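# Seat pet feeder in taped outline, scoop outside

## Task

Put the pet feeder inside the tape outline on the table so that its handle tab lines up with the red notch in the outline and both steel bowls rest flat in the feeder's wells; the scoop has to finish resting entirely on the table and entirely clear of the outline. All of this must hold with the robot no longer supporting anything.

## Robot and tools

Robot: two arms, left_arm and right_arm, each with six joints and a parallel gripper. Camera images come from cam_high, cam_low, cam_left_wrist and cam_right_wrist, each 504x504 pixels.

Frame: every reported position uses one scene frame. Its origin sits on the table surface midway between the arms, +z is up, +x reaches out over the table, and left_arm is on the +y side. The arm names say nothing about image left or right. Positions are in metres, orientations are quaternions in w,x,y,z order. Printed hand positions are approximate and drift more when an arm is stretched far.

execute_actions takes "actions", a list holding one item or nothing, plus an optional "pictures" boolean (images are included unless set false).
- Empty list: no command, just the current state.
- Motion item: {"rows": [...], "steps": n}, n from 1 to 15 (default 15), each step 1/30 s. Up to 15 rows; row k is used on step k and the final row repeats for any remaining steps.
- Wait item: {"steps": n} with no rows, n up to 300; it returns once that many steps have elapsed since the previous result, counting time spent composing the reply.
A rejected call sends nothing to the robot.

Each row is one list of exactly 14 numbers covering both arms, even if only one moves: left_arm waist, shoulder, elbow, wrist pitch, wrist yaw, wrist roll, gripper opening, then the same seven for right_arm. The six joint values are absolute target angles in radians, in the same terms as the Joint positions line, not offsets. Stated ranges per arm: waist -2.618 to 3.054, shoulder 0.000 to 3.142, elbow 0.000 to 3.142, wrist pitch -1.571 to 1.571, wrist yaw -1.571 to 1.571, wrist roll -2.094 to 2.094. True ends may differ by up to 0.036 rad either way. A call is refused when a target exceeds a stated end by more than 0.036 rad and also lies beyond that joint's last reported angle. Targets past the real end get clipped to it, and the result may then note "joint sent to its limit" (possibly referring to an earlier, still running action); no such note does not prove there is room left. The opening is an absolute value from -1 (closed) to +1 (fully open, 0.087 m between pads).

Motion behaviour: joints move at limited speed. Each step the commanded target stays within a lead of the measured angle: 0.202 rad waist, 0.258 shoulder, 0.238 elbow, 0.573 wrist pitch, 0.522 wrist yaw and roll. If targets would carry the gripper more than 70 mm from where it is, all of that arm's targets are pulled back proportionally. Friction can leave a joint up to about 0.031 rad short, and very small changes may not move it. Between calls the arms keep heading for the last row sent, until everything has practically stopped or a step is HELD; after that only a new action moves them further. Fingers still in motion finish moving.

Result lines: per arm end_effector_position and end_effector_quat_wxyz, the point between the finger pads (under 1 cm behind the tips); fingers point along gripper +z and close along its y axis. Joint positions and Joint velocities list each arm's joints (rad, rad/s) then the pad gap (m, m/s). grip_measured is the measured opening on the command scale, with a fixed per-gripper error up to about 1 mm. "joint command not followed" means a clearance check altered or blocked some joint targets; the rest of the row still ran. HELD marks steps where all or part of the row was not sent. MOTOR HOT appears from 75 °C; OVER-TEMPERATURE FAULT reports an arm stopped (90 °C: 10 s halt, then disabled for 5 minutes before re-arming; 100 °C: the arm goes limp and drops). Holding loads heats motors, even while idle.

Gripping: away from ±1, the fingers go to where grip_measured equals the commanded value. To hold something, command below grip_measured: around 0.02 lower for a firm grip, less for a gentle one. Pads push at most about 20 N (some less); slamming closed can press harder and may force the fingers open.

zoom_image: {"camera": name, "region": [x0, y0, x1, y1]} in pixels of that camera's latest image, origin top-left, at most 504 by 504; returns a magnified view.

finished_scene: {"scene": number of the current scene}. The goal must be met and remain so. Answering without any tool call ends everything.

Calibration: each camera line gives K, distortion D, T_world_to_cam (world to camera, metres) and pos_world; wrist camera poses follow from joint readings. Actual cameras may deviate by a couple of degrees and millimetres; results list any camera whose numbers changed.

Cautions: occasional external tugs on held parts or pushes on loose items. Never let anything leave the table. Keep the arms from colliding or pushing on each other. Avoid drops, slips, slams, hard impacts and heavy shoving; move smoothly and efficiently.

Each tool is called after ">>>" by a JSON object that holds its "op" and its "data".

## Session

>>> {"op": "execute_actions", "data": {"actions": []}}

Scene clock: 0.00 s of 5400.00 s.
left_arm: end_effector_position=(+0.1600, -0.0176, +0.1526) grip_measured=+1.000 end_effector_quat_wxyz=(+0.638, +0.661, +0.216, -0.331) | right_arm: end_effector_position=(+0.0837, -0.5476, +0.1931) grip_measured=+1.000 end_effector_quat_wxyz=(+0.066, +0.274, +0.956, -0.085)
Joint positions: left_arm=[-0.746  1.278  0.151  1.207  1.161  0.704  0.087] | right_arm=[-1.223  1.281  1.353 -1.43  -0.019 -0.718  0.087]
Joint velocities: left_arm=[-0.007  0.012  0.012 -0.022 -0.022  0.007  0.   ] | right_arm=[-0.012 -0.007  0.002  0.022 -0.051  0.037  0.   ]
camera_calibration (this result's frames):
cam_left_wrist: T_world_to_cam=[[-0.709288, 0.0826755, -0.700053, 0.220414], [0.565203, 0.66017, -0.494693, 0.01919], [0.421255, -0.746552, -0.514979, 0.140659], [0, 0, 0, 1]] pos_world=[0.086238, 0.0741175, 0.236231]
cam_right_wrist: T_world_to_cam=[[-0.542111, -0.829944, 0.131561, -0.438802], [-0.595273, 0.4898, 0.636982, 0.220691], [-0.593098, 0.267, -0.75957, 0.476867], [0, 0, 0, 1]] pos_world=[0.176321, -0.599599, 0.279367]

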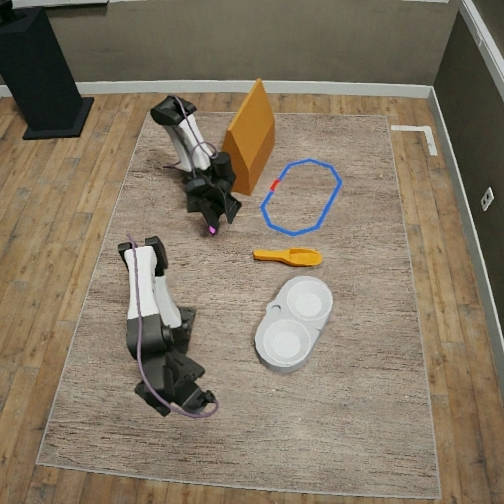

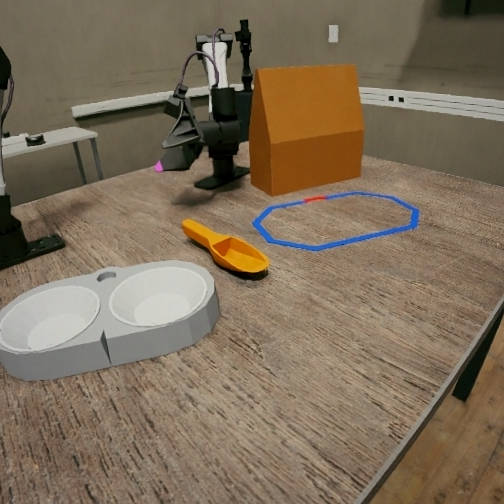

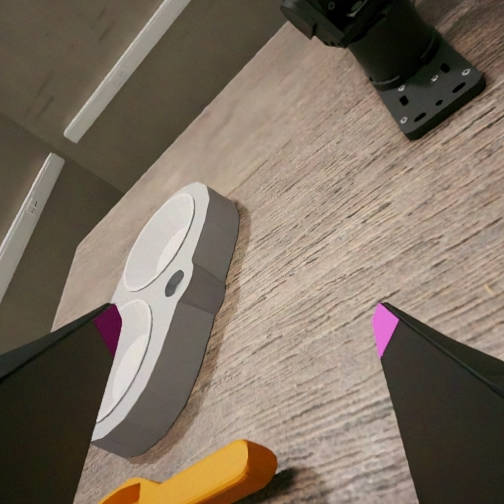

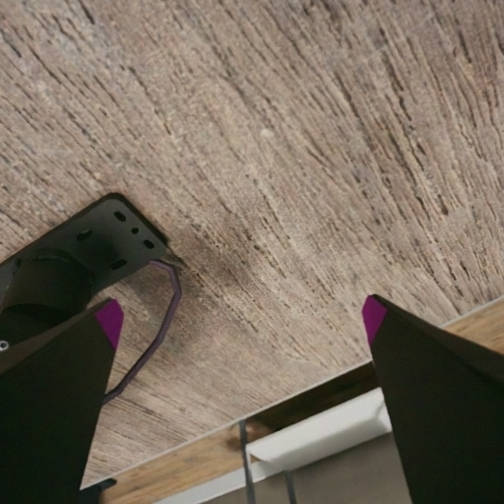

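>>> {"op": "zoom_image", "data": {"camera": "cam_high", "region": [200, 140, 400, 390]}}

Region (200, 140, 400, 390) of cam_high's 504x504 image, scaled by 2.016, with more detail than that image has; it fills the left 403 columns of this view, and the rest is white.

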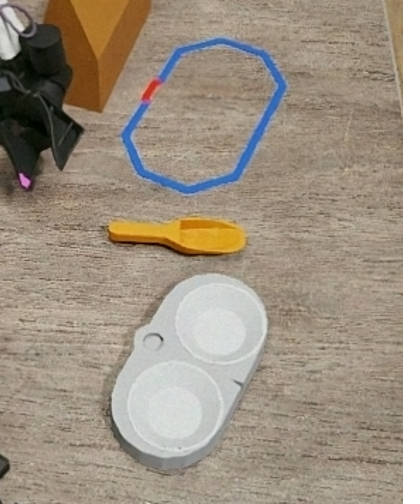

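>>> {"op": "execute_actions", "data": {"actions": [{"rows": [[-0.7490,1.2941,0.1838,1.1628,1.1417,0.6797,0.9,-1.2064,1.2894,1.3561,-1.4282,-0.0187,-0.7036,0.9],[-0.7520,1.3101,0.2165,1.1186,1.1223,0.6554,0.8,-1.1898,1.2979,1.3592,-1.4264,-0.0184,-0.6893,0.8],[-0.7551,1.3262,0.2493,1.0743,1.1030,0.6311,0.7,-1.1732,1.3063,1.3624,-1.4247,-0.0180,-0.6749,0.7],[-0.7581,1.3422,0.2821,1.0301,1.0836,0.6068,0.6,-1.1566,1.3148,1.3655,-1.4229,-0.0177,-0.6606,0.6],[-0.7611,1.3583,0.3148,0.9859,1.0643,0.5825,0.5,-1.1400,1.3232,1.3686,-1.4211,-0.0174,-0.6462,0.5],[-0.7641,1.3743,0.3476,0.9417,1.0449,0.5582,0.4,-1.1234,1.3317,1.3717,-1.4193,-0.0171,-0.6319,0.4],[-0.7671,1.3904,0.3804,0.8974,1.0256,0.5339,0.4,-1.1068,1.3401,1.3748,-1.4176,-0.0168,-0.6175,0.4],[-0.7701,1.4065,0.4131,0.8532,1.0062,0.5096,0.4,-1.0902,1.3485,1.3779,-1.4158,-0.0165,-0.6032,0.4],[-0.7732,1.4225,0.4459,0.8090,0.9869,0.4853,0.4,-1.0736,1.3570,1.3811,-1.4140,-0.0161,-0.5888,0.4],[-0.7762,1.4386,0.4787,0.7648,0.9675,0.4610,0.4,-1.0570,1.3654,1.3842,-1.4122,-0.0158,-0.5745,0.4],[-0.7792,1.4546,0.5114,0.7205,0.9482,0.4367,0.4,-1.0404,1.3739,1.3873,-1.4105,-0.0155,-0.5601,0.4],[-0.7822,1.4707,0.5442,0.6763,0.9288,0.4124,0.4,-1.0238,1.3823,1.3904,-1.4087,-0.0152,-0.5458,0.4],[-0.7852,1.4867,0.5770,0.6321,0.9095,0.3881,0.4,-1.0072,1.3907,1.3935,-1.4069,-0.0149,-0.5314,0.4],[-0.7883,1.5028,0.6097,0.5879,0.8901,0.3638,0.4,-0.9906,1.3992,1.3967,-1.4051,-0.0146,-0.5171,0.4],[-0.7913,1.5189,0.6425,0.5436,0.8708,0.3395,0.4,-0.9740,1.4076,1.3998,-1.4033,-0.0142,-0.5027,0.4]], "steps": 15}], "pictures": false}}

>>> {"op": "execute_actions", "data": {"actions": [{"rows": [[-0.7943,1.5349,0.6753,0.4994,0.8514,0.3152,0.4,-0.9574,1.4161,1.4029,-1.4016,-0.0139,-0.4884,0.4],[-0.7973,1.5510,0.7080,0.4552,0.8321,0.2909,0.4,-0.9407,1.4245,1.4060,-1.3998,-0.0136,-0.4740,0.4],[-0.8003,1.5670,0.7408,0.4110,0.8127,0.2666,0.4,-0.9241,1.4330,1.4091,-1.3980,-0.0133,-0.4597,0.4],[-0.8033,1.5831,0.7736,0.3667,0.7934,0.2423,0.4,-0.9075,1.4414,1.4122,-1.3962,-0.0130,-0.4453,0.4],[-0.8064,1.5991,0.8063,0.3225,0.7740,0.2180,0.4,-0.8909,1.4498,1.4154,-1.3945,-0.0127,-0.4310,0.4],[-0.8094,1.6152,0.8391,0.2783,0.7547,0.1937,0.4,-0.8743,1.4583,1.4185,-1.3927,-0.0123,-0.4166,0.4],[-0.8124,1.6313,0.8719,0.2341,0.7353,0.1694,0.4,-0.8577,1.4667,1.4216,-1.3909,-0.0120,-0.4023,0.4],[-0.8154,1.6473,0.9046,0.1898,0.7160,0.1451,0.4,-0.8411,1.4752,1.4247,-1.3891,-0.0117,-0.3879,0.4],[-0.8184,1.6634,0.9374,0.1456,0.6966,0.1208,0.4,-0.8245,1.4836,1.4278,-1.3874,-0.0114,-0.3736,0.4],[-0.8215,1.6794,0.9702,0.1014,0.6773,0.0965,0.4,-0.8079,1.4921,1.4310,-1.3856,-0.0111,-0.3592,0.4],[-0.8245,1.6955,1.0029,0.0572,0.6579,0.0721,0.4,-0.7913,1.5005,1.4341,-1.3838,-0.0108,-0.3448,0.4],[-0.8275,1.7115,1.0357,0.0129,0.6386,0.0478,0.4,-0.7747,1.5089,1.4372,-1.3820,-0.0104,-0.3305,0.4],[-0.8305,1.7276,1.0685,-0.0313,0.6192,0.0235,0.4,-0.7581,1.5174,1.4403,-1.3802,-0.0101,-0.3161,0.4],[-0.8335,1.7437,1.1012,-0.0755,0.5999,-0.0008,0.4,-0.7415,1.5258,1.4434,-1.3785,-0.0098,-0.3018,0.4],[-0.8365,1.7597,1.1340,-0.1198,0.5805,-0.0251,0.4,-0.7249,1.5343,1.4465,-1.3767,-0.0095,-0.2874,0.4]], "steps": 15}], "pictures": false}}

>>> {"op": "execute_actions", "data": {"actions": [{"rows": [[-0.8396,1.7758,1.1668,-0.1640,0.5612,-0.0494,0.4,-0.7083,1.5427,1.4497,-1.3749,-0.0092,-0.2731,0.4],[-0.8426,1.7918,1.1995,-0.2082,0.5418,-0.0737,0.4,-0.6917,1.5511,1.4528,-1.3731,-0.0089,-0.2587,0.4],[-0.8456,1.8079,1.2323,-0.2524,0.5225,-0.0980,0.4,-0.6751,1.5596,1.4559,-1.3714,-0.0085,-0.2444,0.4],[-0.8486,1.8239,1.2651,-0.2967,0.5031,-0.1223,0.4,-0.6585,1.5680,1.4590,-1.3696,-0.0082,-0.2300,0.4],[-0.8516,1.8400,1.2978,-0.3409,0.4838,-0.1466,0.4,-0.6419,1.5765,1.4621,-1.3678,-0.0079,-0.2157,0.4],[-0.8546,1.8561,1.3306,-0.3851,0.4644,-0.1709,0.4,-0.6253,1.5849,1.4652,-1.3660,-0.0076,-0.2013,0.4],[-0.8577,1.8721,1.3634,-0.4293,0.4451,-0.1952,0.4,-0.6087,1.5934,1.4684,-1.3643,-0.0073,-0.1870,0.4],[-0.8607,1.8882,1.3961,-0.4736,0.4257,-0.2195,0.4,-0.5921,1.6018,1.4715,-1.3625,-0.0070,-0.1726,0.4],[-0.8637,1.9042,1.4289,-0.5178,0.4064,-0.2438,0.4,-0.5755,1.6102,1.4746,-1.3607,-0.0066,-0.1583,0.4],[-0.8667,1.9203,1.4617,-0.5620,0.3870,-0.2681,0.4,-0.5589,1.6187,1.4777,-1.3589,-0.0063,-0.1439,0.4],[-0.8697,1.9363,1.4944,-0.6062,0.3677,-0.2924,0.4,-0.5423,1.6271,1.4808,-1.3571,-0.0060,-0.1296,0.4],[-0.8728,1.9524,1.5272,-0.6505,0.3483,-0.3167,0.4,-0.5257,1.6356,1.4840,-1.3554,-0.0057,-0.1152,0.4],[-0.8758,1.9685,1.5600,-0.6947,0.3290,-0.3410,0.4,-0.5091,1.6440,1.4871,-1.3536,-0.0054,-0.1009,0.4],[-0.8788,1.9845,1.5927,-0.7389,0.3096,-0.3653,0.4,-0.4925,1.6524,1.4902,-1.3518,-0.0051,-0.0865,0.4],[-0.8818,2.0006,1.6255,-0.7831,0.2903,-0.3896,0.4,-0.4759,1.6609,1.4933,-1.3500,-0.0047,-0.0722,0.4]], "steps": 15}], "pictures": false}}

>>> {"op": "execute_actions", "data": {"actions": [{"rows": [[-0.8848,2.0166,1.6583,-0.8274,0.2709,-0.4139,0.4,-0.4593,1.6693,1.4964,-1.3483,-0.0044,-0.0578,0.4],[-0.8878,2.0327,1.6910,-0.8716,0.2516,-0.4382,0.4,-0.4427,1.6778,1.4995,-1.3465,-0.0041,-0.0435,0.4],[-0.8909,2.0487,1.7238,-0.9158,0.2322,-0.4625,0.4,-0.4261,1.6862,1.5027,-1.3447,-0.0038,-0.0291,0.4],[-0.8939,2.0648,1.7566,-0.9600,0.2129,-0.4868,0.4,-0.4095,1.6947,1.5058,-1.3429,-0.0035,-0.0148,0.4],[-0.8969,2.0809,1.7894,-1.0043,0.1935,-0.5111,0.4,-0.3929,1.7031,1.5089,-1.3412,-0.0032,-0.0004,0.4],[-0.8999,2.0969,1.8221,-1.0485,0.1742,-0.5354,0.4,-0.3762,1.7115,1.5120,-1.3394,-0.0028,0.0140,0.4],[-0.9029,2.1130,1.8549,-1.0927,0.1548,-0.5597,0.4,-0.3596,1.7200,1.5151,-1.3376,-0.0025,0.0283,0.4],[-0.9060,2.1290,1.8877,-1.1369,0.1355,-0.5840,0.4,-0.3430,1.7284,1.5183,-1.3358,-0.0022,0.0427,0.4],[-0.9090,2.1451,1.9204,-1.1812,0.1161,-0.6083,0.4,-0.3264,1.7369,1.5214,-1.3340,-0.0019,0.0570,0.4],[-0.9120,2.1611,1.9532,-1.2254,0.0968,-0.6326,0.4,-0.3098,1.7453,1.5245,-1.3323,-0.0016,0.0714,0.4],[-0.9150,2.1772,1.9860,-1.2696,0.0774,-0.6569,0.4,-0.2932,1.7538,1.5276,-1.3305,-0.0012,0.0857,0.4],[-0.9180,2.1932,2.0187,-1.3138,0.0581,-0.6812,0.4,-0.2766,1.7622,1.5307,-1.3287,-0.0009,0.1001,0.4],[-0.9210,2.2093,2.0515,-1.3581,0.0387,-0.7055,0.4,-0.2600,1.7706,1.5338,-1.3269,-0.0006,0.1144,0.4],[-0.9241,2.2254,2.0843,-1.4023,0.0194,-0.7298,0.4,-0.2434,1.7791,1.5370,-1.3252,-0.0003,0.1288,0.4],[-0.9271,2.2414,2.1170,-1.4465,0.0,-0.7541,0.4,-0.2268,1.7875,1.5401,-1.3234,0.0,0.1431,0.4]], "steps": 15}], "pictures": false}}

>>> {"op": "execute_actions", "data": {"actions": [{"steps": 25}]}}

Scene clock: 90.17 s of 5400.00 s.
left_arm: end_effector_position=(+0.2440, -0.0659, +0.1547) grip_measured=+0.400 end_effector_quat_wxyz=(+0.545, +0.597, +0.435, -0.397) | right_arm: end_effector_position=(+0.1336, -0.5398, +0.1766) grip_measured=+0.400 end_effector_quat_wxyz=(+0.052, +0.247, +0.967, -0.043)
Joint positions: left_arm=[-0.777  1.476  0.575  0.742  0.961  0.441  0.061] | right_arm=[-1.012  1.38   1.364 -1.421 -0.017 -0.566  0.061]
Joint velocities: left_arm=[-0.071  0.471  0.926 -1.209 -0.549 -0.667  0.   ] | right_arm=[ 0.457  0.232  0.144  0.051 -0.037  0.388 -0.001]
Steps of this call (steps 1 to 90: nothing new was sent; then 86.67 s passed at rest; steps 91 to 105: all 15 steps of this action). Readings (joint positions):
91: left_arm=[-0.746 1.278 0.153 1.203 1.161 0.701] | right_arm=[-1.222 1.281 1.353 -1.430 -0.019 -0.717]
92: left_arm=[-0.746 1.280 0.163 1.191 1.159 0.693] | right_arm=[-1.218 1.281 1.353 -1.430 -0.018 -0.712]
94: left_arm=[-0.747 1.300 0.210 1.149 1.144 0.669] | right_arm=[-1.195 1.284 1.353 -1.430 -0.018 -0.699]
98: left_arm=[-0.756 1.363 0.345 1.024 1.086 0.598] | right_arm=[-1.128 1.315 1.353 -1.429 -0.017 -0.658]
105: the state above

Scene clock: 90.67 s of 5400.00 s.
left_arm: end_effector_position=(+0.3033, -0.0990, +0.1258) grip_measured=+0.400 end_effector_quat_wxyz=(+0.357, +0.444, +0.715, -0.406) | right_arm: end_effector_position=(+0.1992, -0.5223, +0.1630) grip_measured=+0.400 end_effector_quat_wxyz=(+0.041, +0.230, +0.972, -0.019)
Joint positions: left_arm=[-0.823  1.716  1.067  0.087  0.674  0.082  0.061] | right_arm=[-0.762  1.504  1.416 -1.394 -0.014 -0.352  0.061]
Joint velocities: left_arm=[-0.095  0.457  0.935 -1.238 -0.505 -0.696  0.   ] | right_arm=[0.466 0.247 0.1   0.154 0.022 0.462 0.   ]
Steps of this call (steps 1 to 15: all 15 steps of this action). Readings (joint positions):
1: left_arm=[-0.780 1.492 0.608 0.699 0.942 0.418] | right_arm=[-0.995 1.388 1.370 -1.419 -0.017 -0.552]
2: left_arm=[-0.784 1.508 0.641 0.656 0.923 0.394] | right_arm=[-0.978 1.396 1.374 -1.417 -0.016 -0.538]
4: left_arm=[-0.790 1.540 0.706 0.569 0.885 0.347] | right_arm=[-0.945 1.411 1.382 -1.413 -0.016 -0.510]
8: left_arm=[-0.801 1.604 0.837 0.394 0.809 0.251] | right_arm=[-0.879 1.444 1.395 -1.406 -0.015 -0.453]
15: the state above

Scene clock: 91.17 s of 5400.00 s.
left_arm: end_effector_position=(+0.3204, -0.0999, +0.1039) grip_measured=+0.400 end_effector_quat_wxyz=(+0.170, +0.247, +0.907, -0.296) | right_arm: end_effector_position=(+0.2599, -0.4834, +0.1444) grip_measured=+0.400 end_effector_quat_wxyz=(+0.019, +0.214, +0.977, -0.001)
Joint positions: left_arm=[-0.868  1.956  1.559 -0.576  0.383 -0.282  0.061] | right_arm=[-0.514  1.631  1.463 -1.367 -0.01  -0.138  0.061]
Joint velocities: left_arm=[-0.09   0.471  0.901 -1.209 -0.564 -0.725 -0.   ] | right_arm=[ 0.462  0.242  0.081  0.037 -0.081  0.388 -0.   ]
Steps of this call (steps 1 to 15: all 15 steps of this action). Readings (joint positions):
1: left_arm=[-0.826 1.732 1.100 0.043 0.655 0.057] | right_arm=[-0.746 1.513 1.419 -1.392 -0.014 -0.338]
2: left_arm=[-0.829 1.748 1.133 -0.002 0.635 0.033] | right_arm=[-0.729 1.521 1.422 -1.390 -0.013 -0.324]
4: left_arm=[-0.835 1.780 1.198 -0.090 0.597 -0.015] | right_arm=[-0.696 1.538 1.428 -1.387 -0.013 -0.295]
8: left_arm=[-0.847 1.844 1.330 -0.266 0.519 -0.112] | right_arm=[-0.630 1.571 1.441 -1.380 -0.012 -0.238]
15: the state above

Scene clock: 91.67 s of 5400.00 s.
left_arm: end_effector_position=(+0.3069, -0.0687, +0.1025) grip_measured=+0.400 end_effector_quat_wxyz=(+0.041, +0.050, +0.993, -0.094) | right_arm: end_effector_position=(+0.3099, -0.4253, +0.1225) grip_measured=+0.400 end_effector_quat_wxyz=(-0.008, +0.198, +0.980, +0.004)
Joint positions: left_arm=[-0.913  2.197  2.049 -1.24   0.092 -0.647  0.061] | right_arm=[-0.265  1.756  1.51  -1.341 -0.006  0.078  0.061]
Joint velocities: left_arm=[-0.095  0.437  0.896 -1.223 -0.535 -0.696  0.001] | right_arm=[ 0.452  0.242  0.071  0.066 -0.125  0.447  0.   ]
Steps of this call (steps 1 to 15: all 15 steps of this action). Readings (joint positions):
1: left_arm=[-0.871 1.972 1.591 -0.620 0.364 -0.306] | right_arm=[-0.497 1.639 1.466 -1.365 -0.010 -0.123]
2: left_arm=[-0.874 1.988 1.624 -0.664 0.345 -0.331] | right_arm=[-0.480 1.647 1.469 -1.364 -0.009 -0.109]
4: left_arm=[-0.880 2.020 1.689 -0.752 0.306 -0.379] | right_arm=[-0.447 1.664 1.475 -1.360 -0.009 -0.080]
8: left_arm=[-0.892 2.085 1.821 -0.930 0.229 -0.477] | right_arm=[-0.381 1.697 1.488 -1.353 -0.008 -0.022]
15: the state above

Scene clock: 92.50 s of 5400.00 s.
left_arm: end_effector_position=(+0.2877, -0.0404, +0.1032) grip_measured=+0.400 end_effector_quat_wxyz=(+0.004, -0.001, +1.000, -0.011) | right_arm: end_effector_position=(+0.3159, -0.4148, +0.1183) grip_measured=+0.400 end_effector_quat_wxyz=(-0.012, +0.210, +0.978, +0.003)
Joint positions: left_arm=[-0.921  2.222  2.099 -1.428  0.011 -0.748  0.061] | right_arm=[-0.231  1.774  1.513 -1.334 -0.005  0.137  0.061]
Joint velocities: left_arm=[ 0.002  0.012  0.002  0.081 -0.037 -0.051 -0.   ] | right_arm=[ 0.012 -0.022  0.002 -0.066  0.051  0.081  0.   ]
Steps of this call (steps 1 to 25: the robot went on to your last target). Readings (joint positions):
1: left_arm=[-0.916 2.209 2.074 -1.275 0.076 -0.667] | right_arm=[-0.250 1.764 1.512 -1.338 -0.006 0.090]
2: left_arm=[-0.918 2.216 2.087 -1.303 0.063 -0.684] | right_arm=[-0.239 1.769 1.513 -1.336 -0.006 0.099]
4: left_arm=[-0.920 2.221 2.096 -1.347 0.045 -0.707] | right_arm=[-0.231 1.774 1.513 -1.334 -0.006 0.113]
8: left_arm=[-0.921 2.222 2.098 -1.398 0.024 -0.731] | right_arm=[-0.231 1.774 1.513 -1.334 -0.005 0.128]
25: the state above
camera_calibration (this result's frames):
cam_left_wrist: T_world_to_cam=[[0.00207422, -0.999934, 0.0112841, -0.0435967], [-0.657109, 0.00714301, 0.753762, 0.133992], [-0.753793, -0.00897836, -0.657051, 0.426943], [0, 0, 0, 1]] pos_world=[0.409965, -0.0407176, 0.180018]
cam_right_wrist: T_world_to_cam=[[-0.418068, -0.908396, 0.00601109, -0.249824], [-0.563926, 0.26471, 0.782251, 0.221085], [-0.712184, 0.323644, -0.622935, 0.567217], [0, 0, 0, 1]] pos_world=[0.424196, -0.469039, 0.181897]

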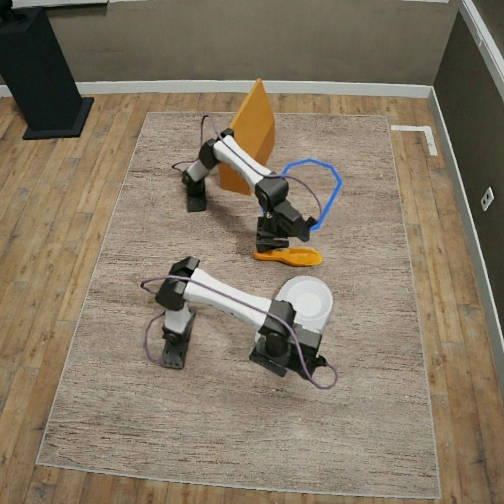

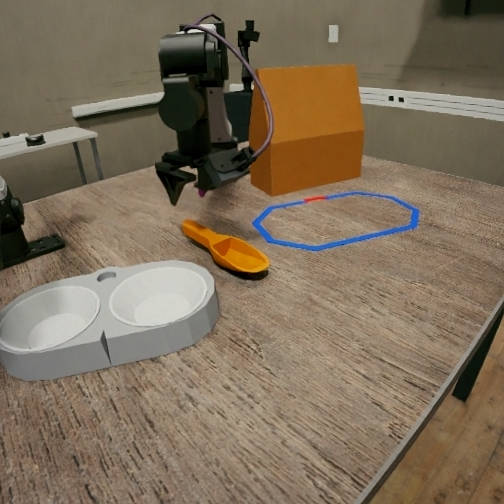

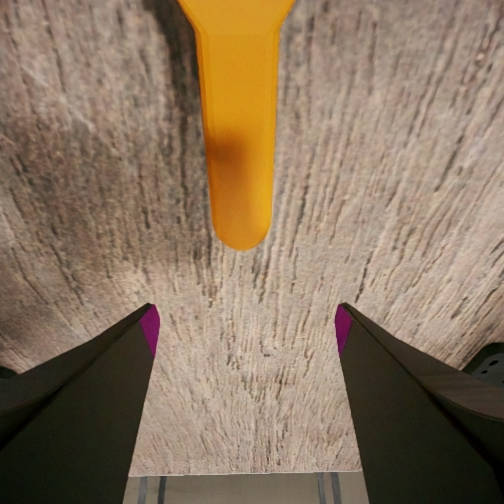

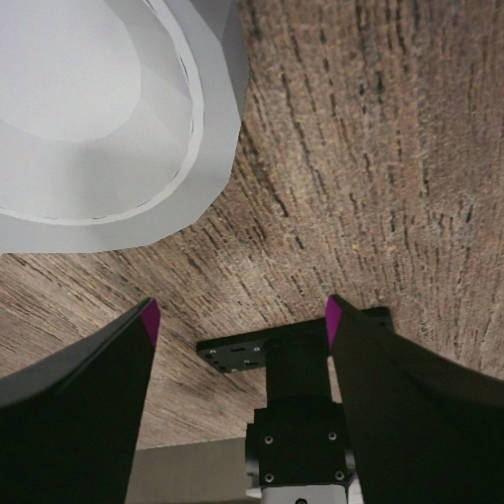

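>>> {"op": "execute_actions", "data": {"actions": [{"rows": [[-0.9271,2.2247,2.0794,-1.4070,0,-0.7541,0.4,-0.2355,1.7841,1.5218,-1.3305,0,0.1344,0.4],[-0.9271,2.2273,2.0597,-1.3860,0,-0.7541,0.4,-0.2355,1.7941,1.5306,-1.3269,0,0.1344,0.4],[-0.9271,2.2300,2.0401,-1.3650,0,-0.7541,0.4,-0.2355,1.8042,1.5394,-1.3234,0,0.1344,0.4],[-0.9271,2.2327,2.0204,-1.3440,0,-0.7541,0.4,-0.2355,1.8143,1.5482,-1.3199,0,0.1344,0.4],[-0.9271,2.2353,2.0008,-1.3231,0,-0.7541,0.4,-0.2355,1.8243,1.5570,-1.3164,0,0.1344,0.4],[-0.9271,2.2380,1.9812,-1.3021,0,-0.7541,0.4,-0.2355,1.8344,1.5658,-1.3128,0,0.1344,0.4],[-0.9271,2.2407,1.9615,-1.2811,0,-0.7541,0.4,-0.2355,1.8445,1.5746,-1.3093,0,0.1344,0.4],[-0.9271,2.2433,1.9419,-1.2601,0,-0.7541,0.4,-0.2355,1.8545,1.5834,-1.3058,0,0.1344,0.4],[-0.9271,2.2460,1.9222,-1.2391,0,-0.7541,0.4,-0.2355,1.8646,1.5922,-1.3022,0,0.1344,0.4],[-0.9271,2.2487,1.9026,-1.2181,0,-0.7541,0.4,-0.2355,1.8747,1.6010,-1.2987,0,0.1344,0.4],[-0.9271,2.2513,1.8830,-1.1971,0,-0.7541,0.4,-0.2355,1.8847,1.6098,-1.2952,0,0.1344,0.4],[-0.9271,2.2540,1.8633,-1.1761,0,-0.7541,0.4,-0.2355,1.8948,1.6186,-1.2916,0,0.1344,0.4],[-0.9271,2.2567,1.8437,-1.1551,0,-0.7541,0.4,-0.2355,1.9049,1.6274,-1.2881,0,0.1344,0.4],[-0.9271,2.2593,1.8240,-1.1342,0,-0.7541,0.4,-0.2355,1.9149,1.6362,-1.2846,0,0.1344,0.4],[-0.9271,2.2620,1.8044,-1.1132,0,-0.7541,0.4,-0.2355,1.9250,1.6450,-1.2811,0,0.1344,0.4]], "steps": 15}], "pictures": false}}

>>> {"op": "execute_actions", "data": {"actions": [{"steps": 20}]}}

Scene clock: 120.10 s of 5400.00 s.
left_arm: end_effector_position=(+0.2828, -0.0357, +0.0378) grip_measured=+0.400 end_effector_quat_wxyz=(-0.009, -0.001, +1.000, +0.002) | right_arm: end_effector_position=(+0.3450, -0.4234, +0.1040) grip_measured=+0.400 end_effector_quat_wxyz=(-0.011, +0.210, +0.978, +0.003)
Joint positions: left_arm=[-0.921  2.236  1.857 -1.208  0.01  -0.749  0.061] | right_arm=[-0.231  1.891  1.605 -1.307 -0.005  0.137  0.061]
Joint velocities: left_arm=[-0.007  0.095 -0.559  0.564  0.007  0.051 -0.   ] | right_arm=[ 0.007  0.276  0.252  0.095 -0.007 -0.007 -0.001]
Steps of this call (steps 1 to 15: the robot went on to your last target; steps 16 to 90: nothing new was sent; then 24.10 s passed at rest; steps 91 to 105: all 15 steps of this action). Readings (joint positions):
91: left_arm=[-0.921 2.222 2.099 -1.427 0.011 -0.749] | right_arm=[-0.231 1.774 1.513 -1.334 -0.005 0.137]
92: left_arm=[-0.921 2.222 2.095 -1.422 0.011 -0.749] | right_arm=[-0.231 1.774 1.513 -1.334 -0.005 0.137]
94: left_arm=[-0.921 2.222 2.074 -1.400 0.011 -0.749] | right_arm=[-0.231 1.779 1.515 -1.334 -0.005 0.137]
98: left_arm=[-0.921 2.222 1.994 -1.341 0.011 -0.749] | right_arm=[-0.231 1.818 1.545 -1.329 -0.005 0.137]
105: the state above

Scene clock: 120.77 s of 5400.00 s.
left_arm: end_effector_position=(+0.2885, -0.0410, +0.0196) grip_measured=+0.400 end_effector_quat_wxyz=(-0.000, -0.001, +1.000, -0.007) | right_arm: end_effector_position=(+0.3512, -0.4252, +0.1004) grip_measured=+0.400 end_effector_quat_wxyz=(-0.007, +0.210, +0.978, +0.003)
Joint positions: left_arm=[-0.921  2.255  1.82  -1.127  0.01  -0.749  0.061] | right_arm=[-0.231  1.91   1.618 -1.292 -0.005  0.137  0.061]
Joint velocities: left_arm=[-0.007 -0.017 -0.012 -0.022  0.007  0.022 -0.001] | right_arm=[ 0.002 -0.002 -0.007 -0.007  0.081 -0.022  0.001]
Steps of this call (steps 1 to 20: the robot went on to your last target). Readings (joint positions):
1: left_arm=[-0.921 2.240 1.841 -1.193 0.010 -0.749] | right_arm=[-0.231 1.900 1.612 -1.302 -0.005 0.137]
2: left_arm=[-0.921 2.245 1.831 -1.181 0.010 -0.749] | right_arm=[-0.231 1.906 1.616 -1.297 -0.005 0.137]
4: left_arm=[-0.921 2.254 1.822 -1.165 0.010 -0.749] | right_arm=[-0.231 1.910 1.618 -1.293 -0.005 0.137]
8: left_arm=[-0.921 2.255 1.820 -1.142 0.010 -0.749] | right_arm=[-0.231 1.910 1.618 -1.292 -0.005 0.137]
20: the state above
camera_calibration (this result's frames):
cam_left_wrist: T_world_to_cam=[[0.00252626, -0.999994, 0.0023964, -0.0431256], [-0.651127, 0.000173877, 0.758968, 0.195467], [-0.758964, -0.00347771, -0.651123, 0.374217], [0, 0, 0, 1]] pos_world=[0.4114, -0.0418579, 0.095411]
cam_right_wrist: T_world_to_cam=[[-0.418122, -0.90838, 0.00446951, -0.244214], [-0.571907, 0.267062, 0.775629, 0.262255], [-0.70576, 0.321751, -0.631173, 0.58241], [0, 0, 0, 1]] pos_world=[0.458915, -0.479268, 0.165281]

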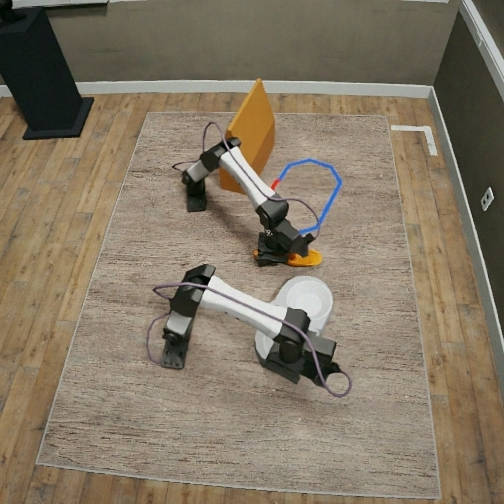

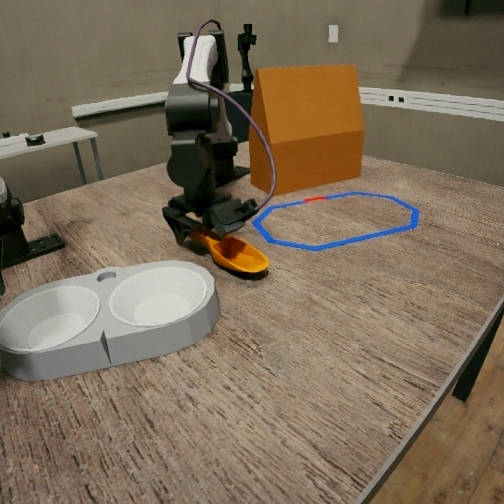

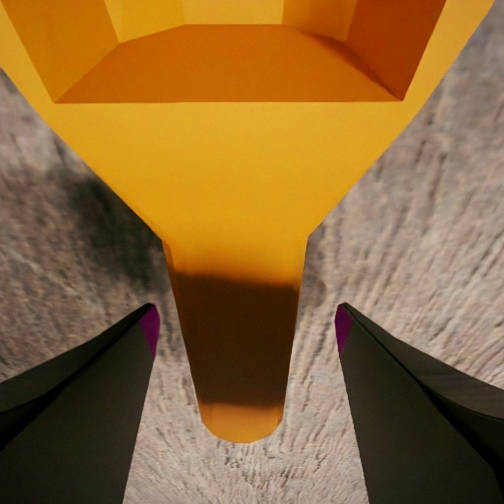

